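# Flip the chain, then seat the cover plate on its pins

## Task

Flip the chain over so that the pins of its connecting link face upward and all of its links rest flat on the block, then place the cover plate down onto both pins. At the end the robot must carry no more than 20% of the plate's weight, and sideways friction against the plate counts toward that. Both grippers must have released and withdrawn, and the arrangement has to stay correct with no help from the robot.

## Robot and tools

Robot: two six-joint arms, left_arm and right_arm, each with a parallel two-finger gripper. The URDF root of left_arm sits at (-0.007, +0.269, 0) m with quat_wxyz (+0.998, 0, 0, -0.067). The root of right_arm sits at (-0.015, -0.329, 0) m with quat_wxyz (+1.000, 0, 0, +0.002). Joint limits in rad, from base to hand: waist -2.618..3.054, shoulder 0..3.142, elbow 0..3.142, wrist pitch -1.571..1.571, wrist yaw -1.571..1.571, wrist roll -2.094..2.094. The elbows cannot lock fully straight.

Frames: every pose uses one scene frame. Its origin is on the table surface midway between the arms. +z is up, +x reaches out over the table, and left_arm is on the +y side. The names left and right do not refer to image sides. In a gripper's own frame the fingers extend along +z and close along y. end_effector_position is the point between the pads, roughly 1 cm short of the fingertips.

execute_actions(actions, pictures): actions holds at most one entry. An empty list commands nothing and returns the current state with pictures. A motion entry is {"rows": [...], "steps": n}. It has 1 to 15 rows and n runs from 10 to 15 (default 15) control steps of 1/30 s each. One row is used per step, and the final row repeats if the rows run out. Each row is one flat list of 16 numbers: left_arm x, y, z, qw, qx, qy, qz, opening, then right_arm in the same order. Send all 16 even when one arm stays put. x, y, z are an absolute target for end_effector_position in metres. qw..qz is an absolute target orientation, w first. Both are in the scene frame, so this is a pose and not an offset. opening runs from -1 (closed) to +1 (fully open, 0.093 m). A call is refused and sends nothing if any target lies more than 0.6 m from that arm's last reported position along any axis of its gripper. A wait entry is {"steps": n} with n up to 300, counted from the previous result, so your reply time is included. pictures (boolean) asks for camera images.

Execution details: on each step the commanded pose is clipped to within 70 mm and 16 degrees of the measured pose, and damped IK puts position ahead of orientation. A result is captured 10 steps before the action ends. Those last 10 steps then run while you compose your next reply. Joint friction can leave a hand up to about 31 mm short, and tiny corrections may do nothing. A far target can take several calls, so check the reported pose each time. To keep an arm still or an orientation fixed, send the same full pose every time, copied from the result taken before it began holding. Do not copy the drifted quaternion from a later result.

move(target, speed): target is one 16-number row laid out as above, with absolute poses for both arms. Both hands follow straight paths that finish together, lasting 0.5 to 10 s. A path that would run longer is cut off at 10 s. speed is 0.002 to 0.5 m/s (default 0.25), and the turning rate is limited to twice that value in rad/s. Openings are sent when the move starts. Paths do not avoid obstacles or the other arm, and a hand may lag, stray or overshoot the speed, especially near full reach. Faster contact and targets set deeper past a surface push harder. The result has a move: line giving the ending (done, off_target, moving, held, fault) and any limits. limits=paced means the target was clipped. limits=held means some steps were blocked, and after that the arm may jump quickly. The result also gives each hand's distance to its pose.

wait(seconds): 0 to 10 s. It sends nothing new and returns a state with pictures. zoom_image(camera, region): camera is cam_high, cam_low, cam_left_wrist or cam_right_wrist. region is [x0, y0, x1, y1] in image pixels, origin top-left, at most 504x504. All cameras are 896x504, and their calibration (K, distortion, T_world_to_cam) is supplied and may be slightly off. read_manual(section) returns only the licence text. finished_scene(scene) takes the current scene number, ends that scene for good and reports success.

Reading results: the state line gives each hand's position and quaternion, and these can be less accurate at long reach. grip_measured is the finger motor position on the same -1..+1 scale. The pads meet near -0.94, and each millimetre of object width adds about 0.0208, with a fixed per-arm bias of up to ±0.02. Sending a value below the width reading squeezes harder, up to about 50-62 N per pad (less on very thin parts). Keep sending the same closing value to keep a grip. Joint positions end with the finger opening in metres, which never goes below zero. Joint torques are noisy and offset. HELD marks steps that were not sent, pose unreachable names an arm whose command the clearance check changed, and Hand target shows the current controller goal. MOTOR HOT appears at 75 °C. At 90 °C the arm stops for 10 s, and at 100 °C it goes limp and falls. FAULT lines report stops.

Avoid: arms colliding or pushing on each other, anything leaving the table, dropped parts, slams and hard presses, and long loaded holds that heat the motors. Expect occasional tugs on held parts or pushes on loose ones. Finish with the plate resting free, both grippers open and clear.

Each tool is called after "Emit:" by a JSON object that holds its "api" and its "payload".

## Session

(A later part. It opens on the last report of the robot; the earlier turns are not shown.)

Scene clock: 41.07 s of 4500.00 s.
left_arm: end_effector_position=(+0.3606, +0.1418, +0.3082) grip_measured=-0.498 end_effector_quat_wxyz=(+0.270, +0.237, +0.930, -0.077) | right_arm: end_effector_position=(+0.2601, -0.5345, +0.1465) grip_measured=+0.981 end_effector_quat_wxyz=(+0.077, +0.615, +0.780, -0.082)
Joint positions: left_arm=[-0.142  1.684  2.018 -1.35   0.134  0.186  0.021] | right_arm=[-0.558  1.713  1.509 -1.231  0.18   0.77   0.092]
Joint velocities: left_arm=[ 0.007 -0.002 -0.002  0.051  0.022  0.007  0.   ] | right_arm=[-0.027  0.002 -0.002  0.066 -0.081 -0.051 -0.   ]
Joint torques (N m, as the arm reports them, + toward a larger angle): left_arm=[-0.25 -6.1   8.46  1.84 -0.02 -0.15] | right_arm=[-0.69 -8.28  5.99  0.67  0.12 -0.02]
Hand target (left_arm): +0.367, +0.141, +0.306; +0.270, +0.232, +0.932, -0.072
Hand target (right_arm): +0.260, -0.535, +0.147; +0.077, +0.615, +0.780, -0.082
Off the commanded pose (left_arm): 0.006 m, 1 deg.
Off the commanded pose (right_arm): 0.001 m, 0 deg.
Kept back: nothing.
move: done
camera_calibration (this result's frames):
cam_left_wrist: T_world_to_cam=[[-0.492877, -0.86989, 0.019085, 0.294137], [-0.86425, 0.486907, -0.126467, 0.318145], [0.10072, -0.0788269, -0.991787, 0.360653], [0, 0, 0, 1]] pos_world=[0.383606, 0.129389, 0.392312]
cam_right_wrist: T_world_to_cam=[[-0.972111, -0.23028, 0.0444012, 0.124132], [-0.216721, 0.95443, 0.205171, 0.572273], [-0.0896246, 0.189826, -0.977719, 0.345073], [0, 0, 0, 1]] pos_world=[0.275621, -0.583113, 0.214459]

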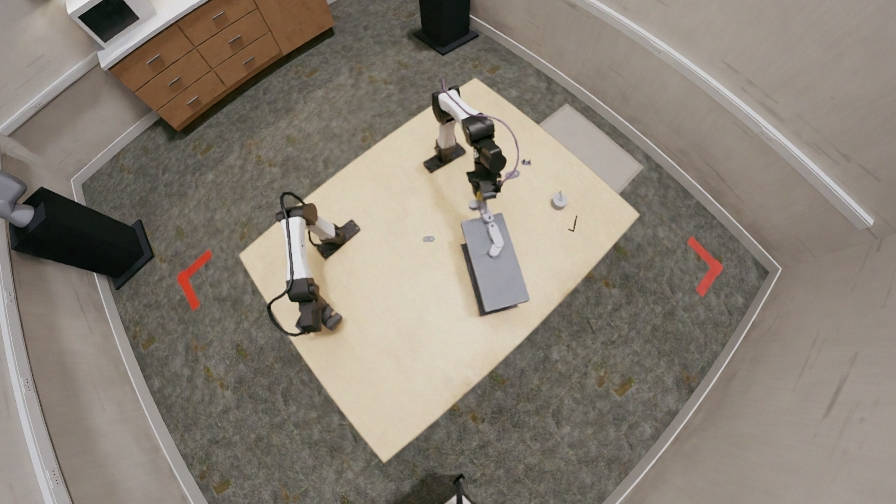

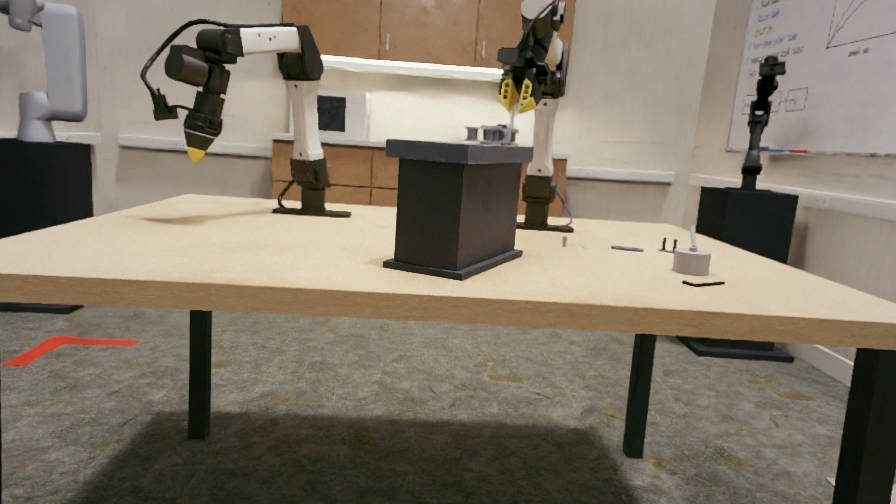

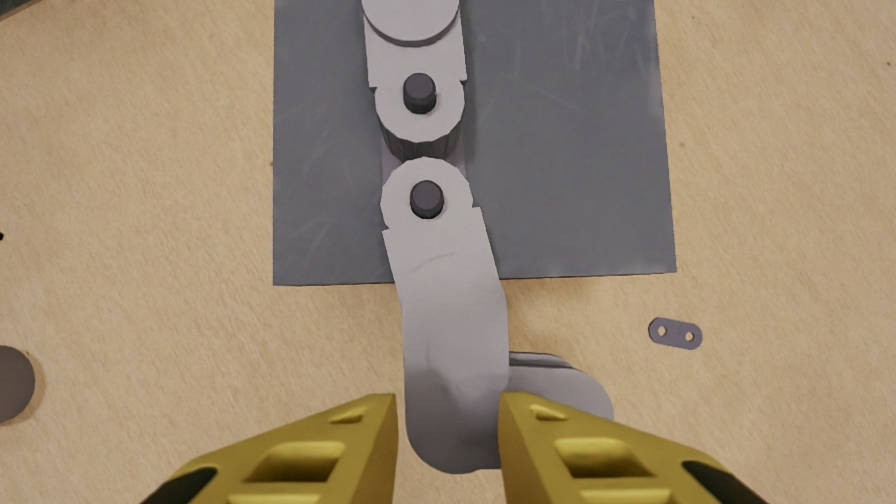

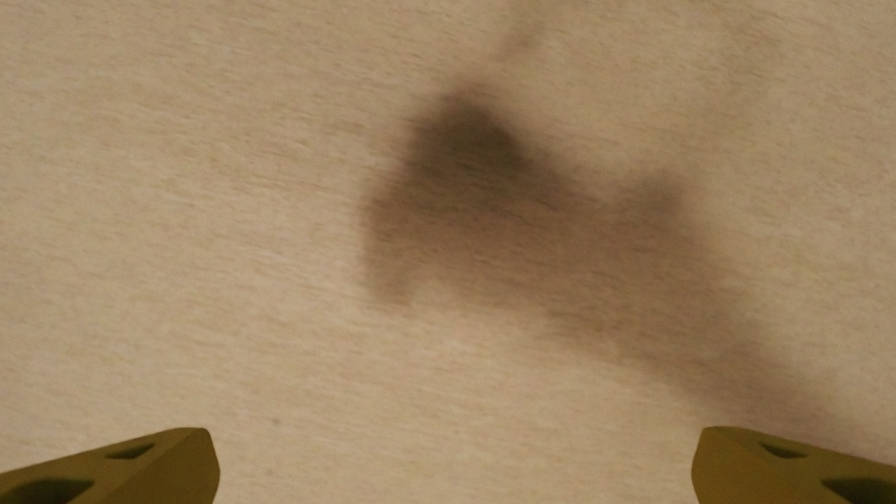

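Emit:
{"api": "move", "payload": {"target": [0.392,0.124,0.30,0.268,0.2,0.94,-0.057,0.3,0.26,-0.535,0.147,0.077,0.615,0.78,-0.082,1], "speed": 0.1}}

Emit:
{"api": "move", "payload": {"target": [0.392,0.124,0.25,0.268,0.2,0.94,-0.057,0.3,0.26,-0.535,0.147,0.077,0.615,0.78,-0.082,1], "speed": 0.06}}

Emit:
{"api": "move", "payload": {"target": [0.392,0.124,0.25,0.268,0.2,0.94,-0.057,-0.5,0.26,-0.535,0.147,0.077,0.615,0.78,-0.082,1]}}

Scene clock: 42.63 s of 4500.00 s.
left_arm: end_effector_position=(+0.3895, +0.1261, +0.3035) grip_measured=+0.298 end_effector_quat_wxyz=(+0.272, +0.203, +0.939, -0.062) | right_arm: end_effector_position=(+0.2601, -0.5345, +0.1465) grip_measured=+0.981 end_effector_quat_wxyz=(+0.077, +0.615, +0.780, -0.082)
Joint positions: left_arm=[-0.188  1.806  2.145 -1.348  0.062  0.087  0.06 ] | right_arm=[-0.558  1.713  1.509 -1.231  0.18   0.77   0.092]
Joint velocities: left_arm=[ 0.007 -0.007  0.002 -0.037 -0.022  0.007 -0.002] | right_arm=[-0.007 -0.007 -0.022  0.022  0.022  0.051  0.001]
Joint torques (N m, as the arm reports them, + toward a larger angle): left_arm=[-0.58 -7.5   8.46  1.73 -0.1  -0.16] | right_arm=[-0.67 -8.29  6.    0.66  0.12  0.01]
Hand target (left_arm): +0.392, +0.124, +0.301; +0.268, +0.200, +0.941, -0.058
Hand target (right_arm): +0.260, -0.535, +0.147; +0.077, +0.615, +0.780, -0.082
Off the commanded pose (left_arm): 0.005 m, 1 deg.
Off the commanded pose (right_arm): 0.001 m, 0 deg.
Kept back: nothing.
move: done
camera_calibration (this result's frames):
cam_left_wrist: T_world_to_cam=[[-0.425558, -0.904874, 0.0101422, 0.275723], [-0.898683, 0.421279, -0.12204, 0.370493], [0.106158, -0.0610498, -0.992473, 0.347743], [0, 0, 0, 1]] pos_world=[0.413376, 0.114643, 0.387544]
cam_right_wrist: T_world_to_cam=[[-0.972111, -0.23028, 0.0444012, 0.124132], [-0.216721, 0.95443, 0.205171, 0.572273], [-0.0896246, 0.189826, -0.977719, 0.345073], [0, 0, 0, 1]] pos_world=[0.275621, -0.583113, 0.214459]

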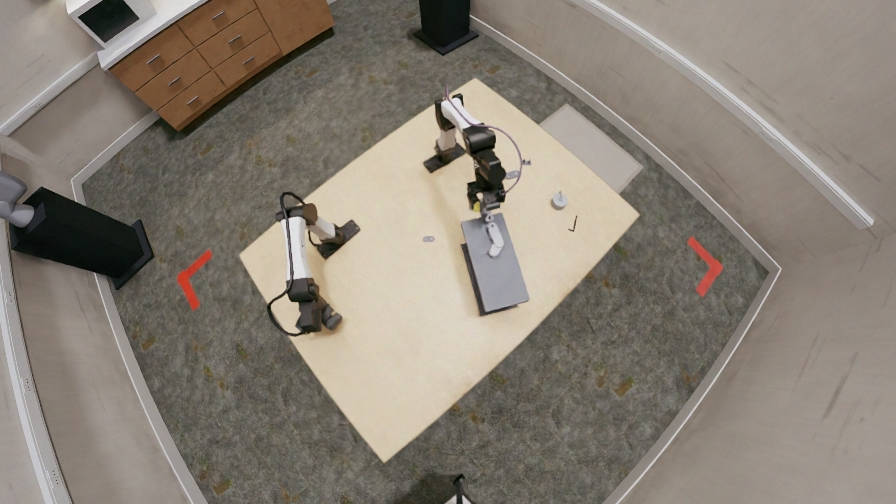

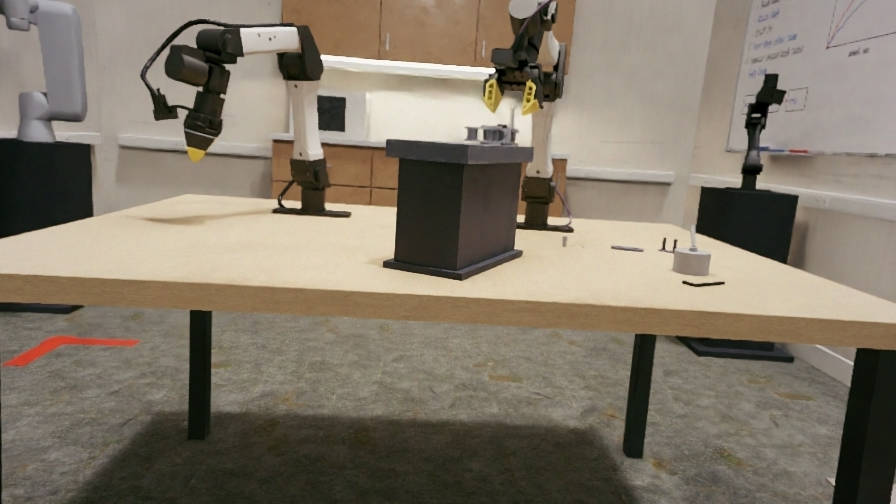

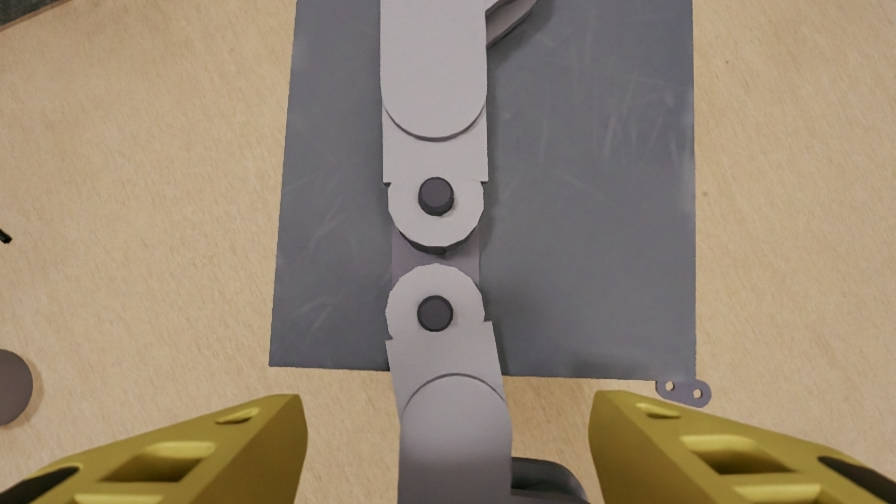

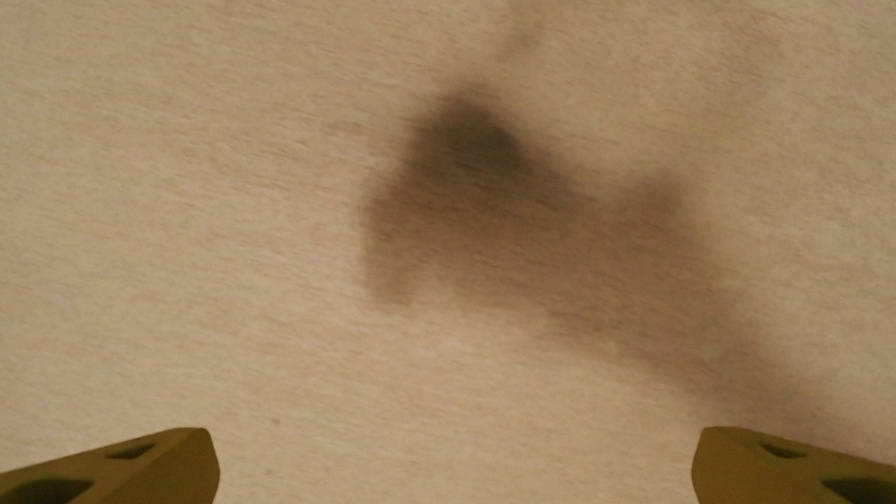

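Scene clock: 44.03 s of 4500.00 s.
left_arm: end_effector_position=(+0.3958, +0.1244, +0.2482) grip_measured=+0.298 end_effector_quat_wxyz=(+0.261, +0.203, +0.942, -0.060) | right_arm: end_effector_position=(+0.2601, -0.5345, +0.1465) grip_measured=+0.981 end_effector_quat_wxyz=(+0.077, +0.615, +0.780, -0.082)
Joint positions: left_arm=[-0.188  1.743  1.835 -1.123  0.059  0.085  0.06 ] | right_arm=[-0.558  1.713  1.509 -1.231  0.18   0.77   0.092]
Joint velocities: left_arm=[-0.017  0.002  0.002  0.066  0.051  0.066 -0.   ] | right_arm=[-0.002 -0.007 -0.007  0.037  0.007 -0.11  -0.   ]
Joint torques (N m, as the arm reports them, + toward a larger angle): left_arm=[-0.68 -9.92  6.19  1.91 -0.08 -0.15] | right_arm=[-0.7  -8.33  6.04  0.68  0.11 -0.02]
Hand target (left_arm): +0.393, +0.124, +0.250; +0.268, +0.200, +0.941, -0.057
Hand target (right_arm): +0.260, -0.535, +0.147; +0.077, +0.615, +0.780, -0.082
Off the commanded pose (left_arm): 0.004 m, 1 deg.
Off the commanded pose (right_arm): 0.001 m, 0 deg.
Kept back: nothing.
move: done
camera_calibration (this result's frames):
cam_left_wrist: T_world_to_cam=[[-0.423073, -0.906021, 0.0115774, 0.27624], [-0.902032, 0.419933, -0.0999749, 0.366183], [0.0857177, -0.0527399, -0.994923, 0.299738], [0, 0, 0, 1]] pos_world=[0.421485, 0.112315, 0.331627]
cam_right_wrist: T_world_to_cam=[[-0.972111, -0.23028, 0.0444012, 0.124132], [-0.216721, 0.95443, 0.205171, 0.572273], [-0.0896246, 0.189826, -0.977719, 0.345073], [0, 0, 0, 1]] pos_world=[0.275621, -0.583113, 0.214459]

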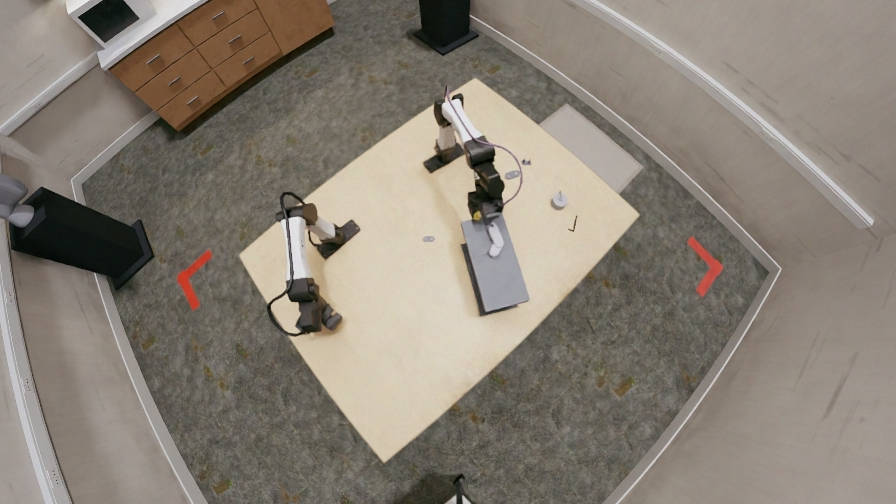

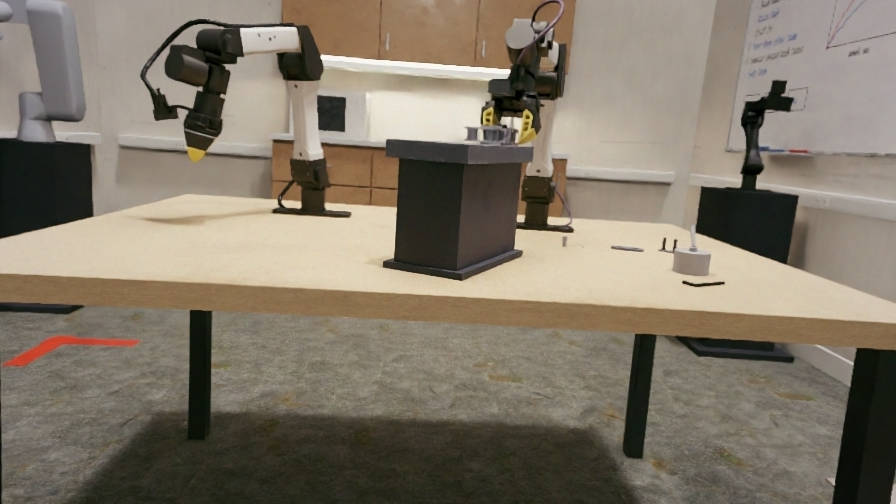

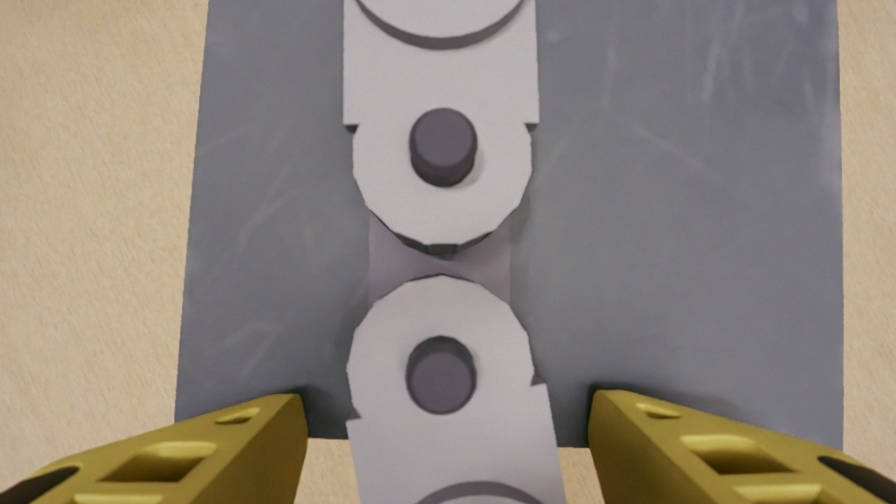

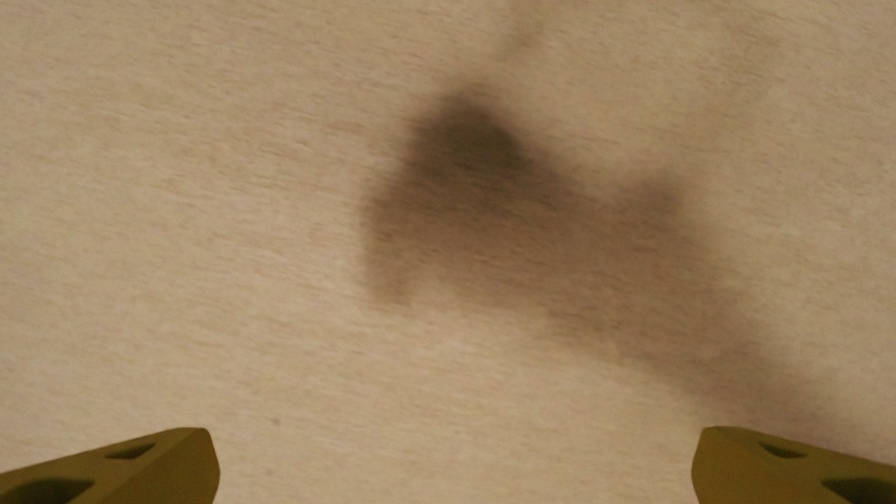

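Scene clock: 44.73 s of 4500.00 s.
left_arm: end_effector_position=(+0.3956, +0.1250, +0.2484) grip_measured=-0.471 end_effector_quat_wxyz=(+0.264, +0.202, +0.941, -0.059) | right_arm: end_effector_position=(+0.2601, -0.5345, +0.1465) grip_measured=+0.981 end_effector_quat_wxyz=(+0.077, +0.615, +0.780, -0.082)
Joint positions: left_arm=[-0.188  1.737  1.826 -1.116  0.056  0.086  0.023] | right_arm=[-0.558  1.713  1.509 -1.231  0.18   0.77   0.092]
Joint velocities: left_arm=[ 0.002 -0.002 -0.022 -0.007 -0.037  0.037 -0.001] | right_arm=[-0.022  0.012 -0.007 -0.066  0.037 -0.051 -0.   ]
Joint torques (N m, as the arm reports them, + toward a larger angle): left_arm=[-0.71 -9.93  6.48  1.9  -0.04 -0.14] | right_arm=[-0.7  -8.29  6.02  0.67  0.1   0.  ]
Hand target (left_arm): +0.392, +0.124, +0.250; +0.268, +0.200, +0.941, -0.057
Hand target (right_arm): +0.260, -0.535, +0.147; +0.077, +0.615, +0.780, -0.082
Off the commanded pose (left_arm): 0.004 m, 1 deg.
Off the commanded pose (right_arm): 0.001 m, 0 deg.
Kept back: nothing.
move: done
camera_calibration (this result's frames):
cam_left_wrist: T_world_to_cam=[[-0.421994, -0.906561, 0.00826026, 0.277165], [-0.902019, 0.41893, -0.104205, 0.366914], [0.0910076, -0.0514247, -0.994522, 0.297612], [0, 0, 0, 1]] pos_world=[0.42084, 0.112861, 0.331927]
cam_right_wrist: T_world_to_cam=[[-0.972111, -0.23028, 0.0444012, 0.124132], [-0.216721, 0.95443, 0.205171, 0.572273], [-0.0896246, 0.189826, -0.977719, 0.345073], [0, 0, 0, 1]] pos_world=[0.275621, -0.583113, 0.214459]

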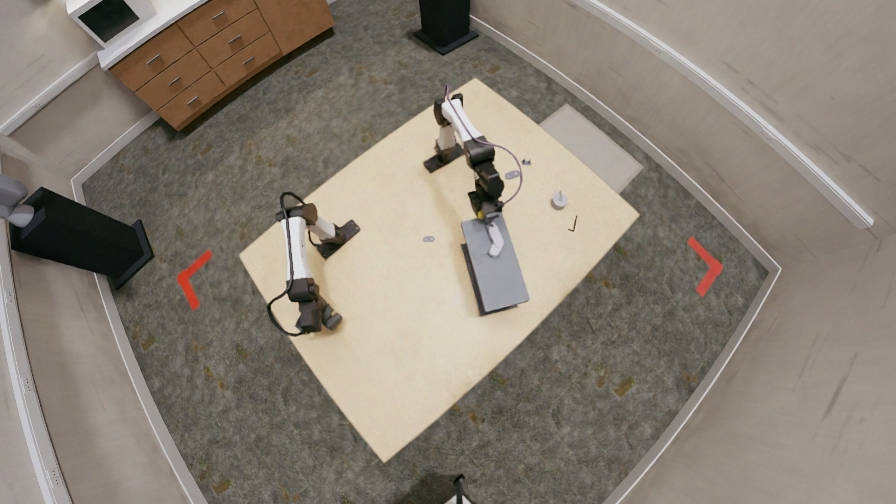

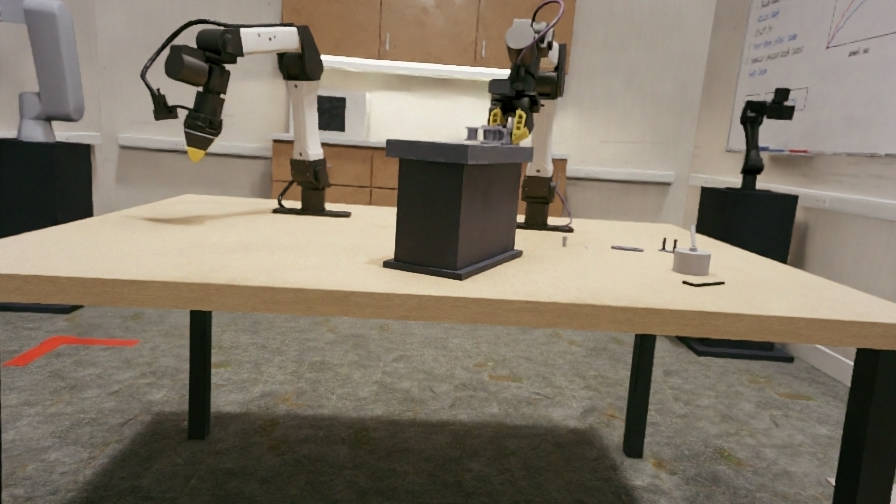

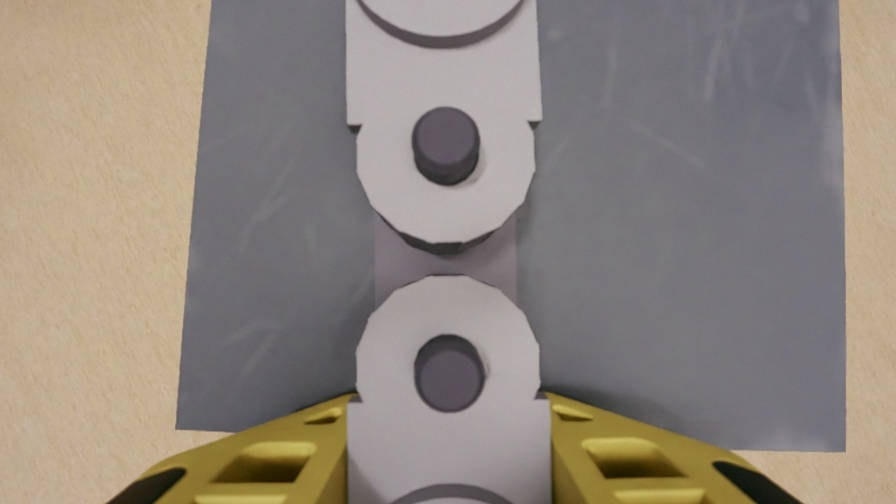

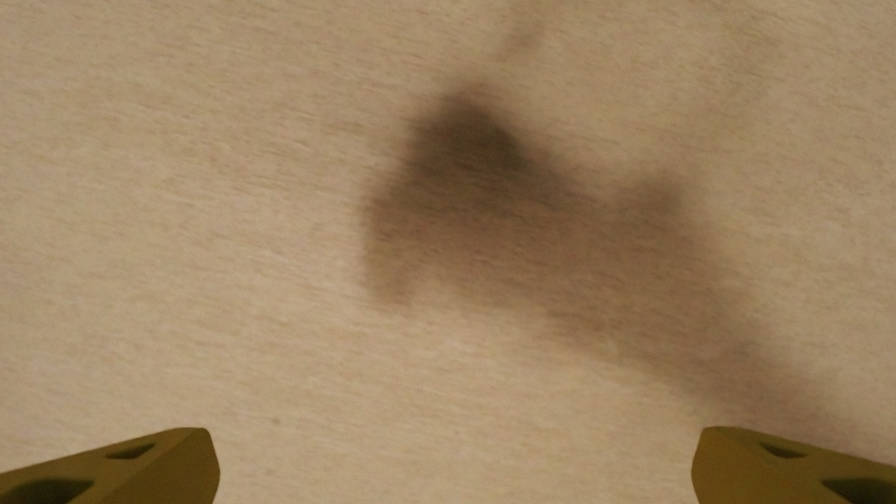

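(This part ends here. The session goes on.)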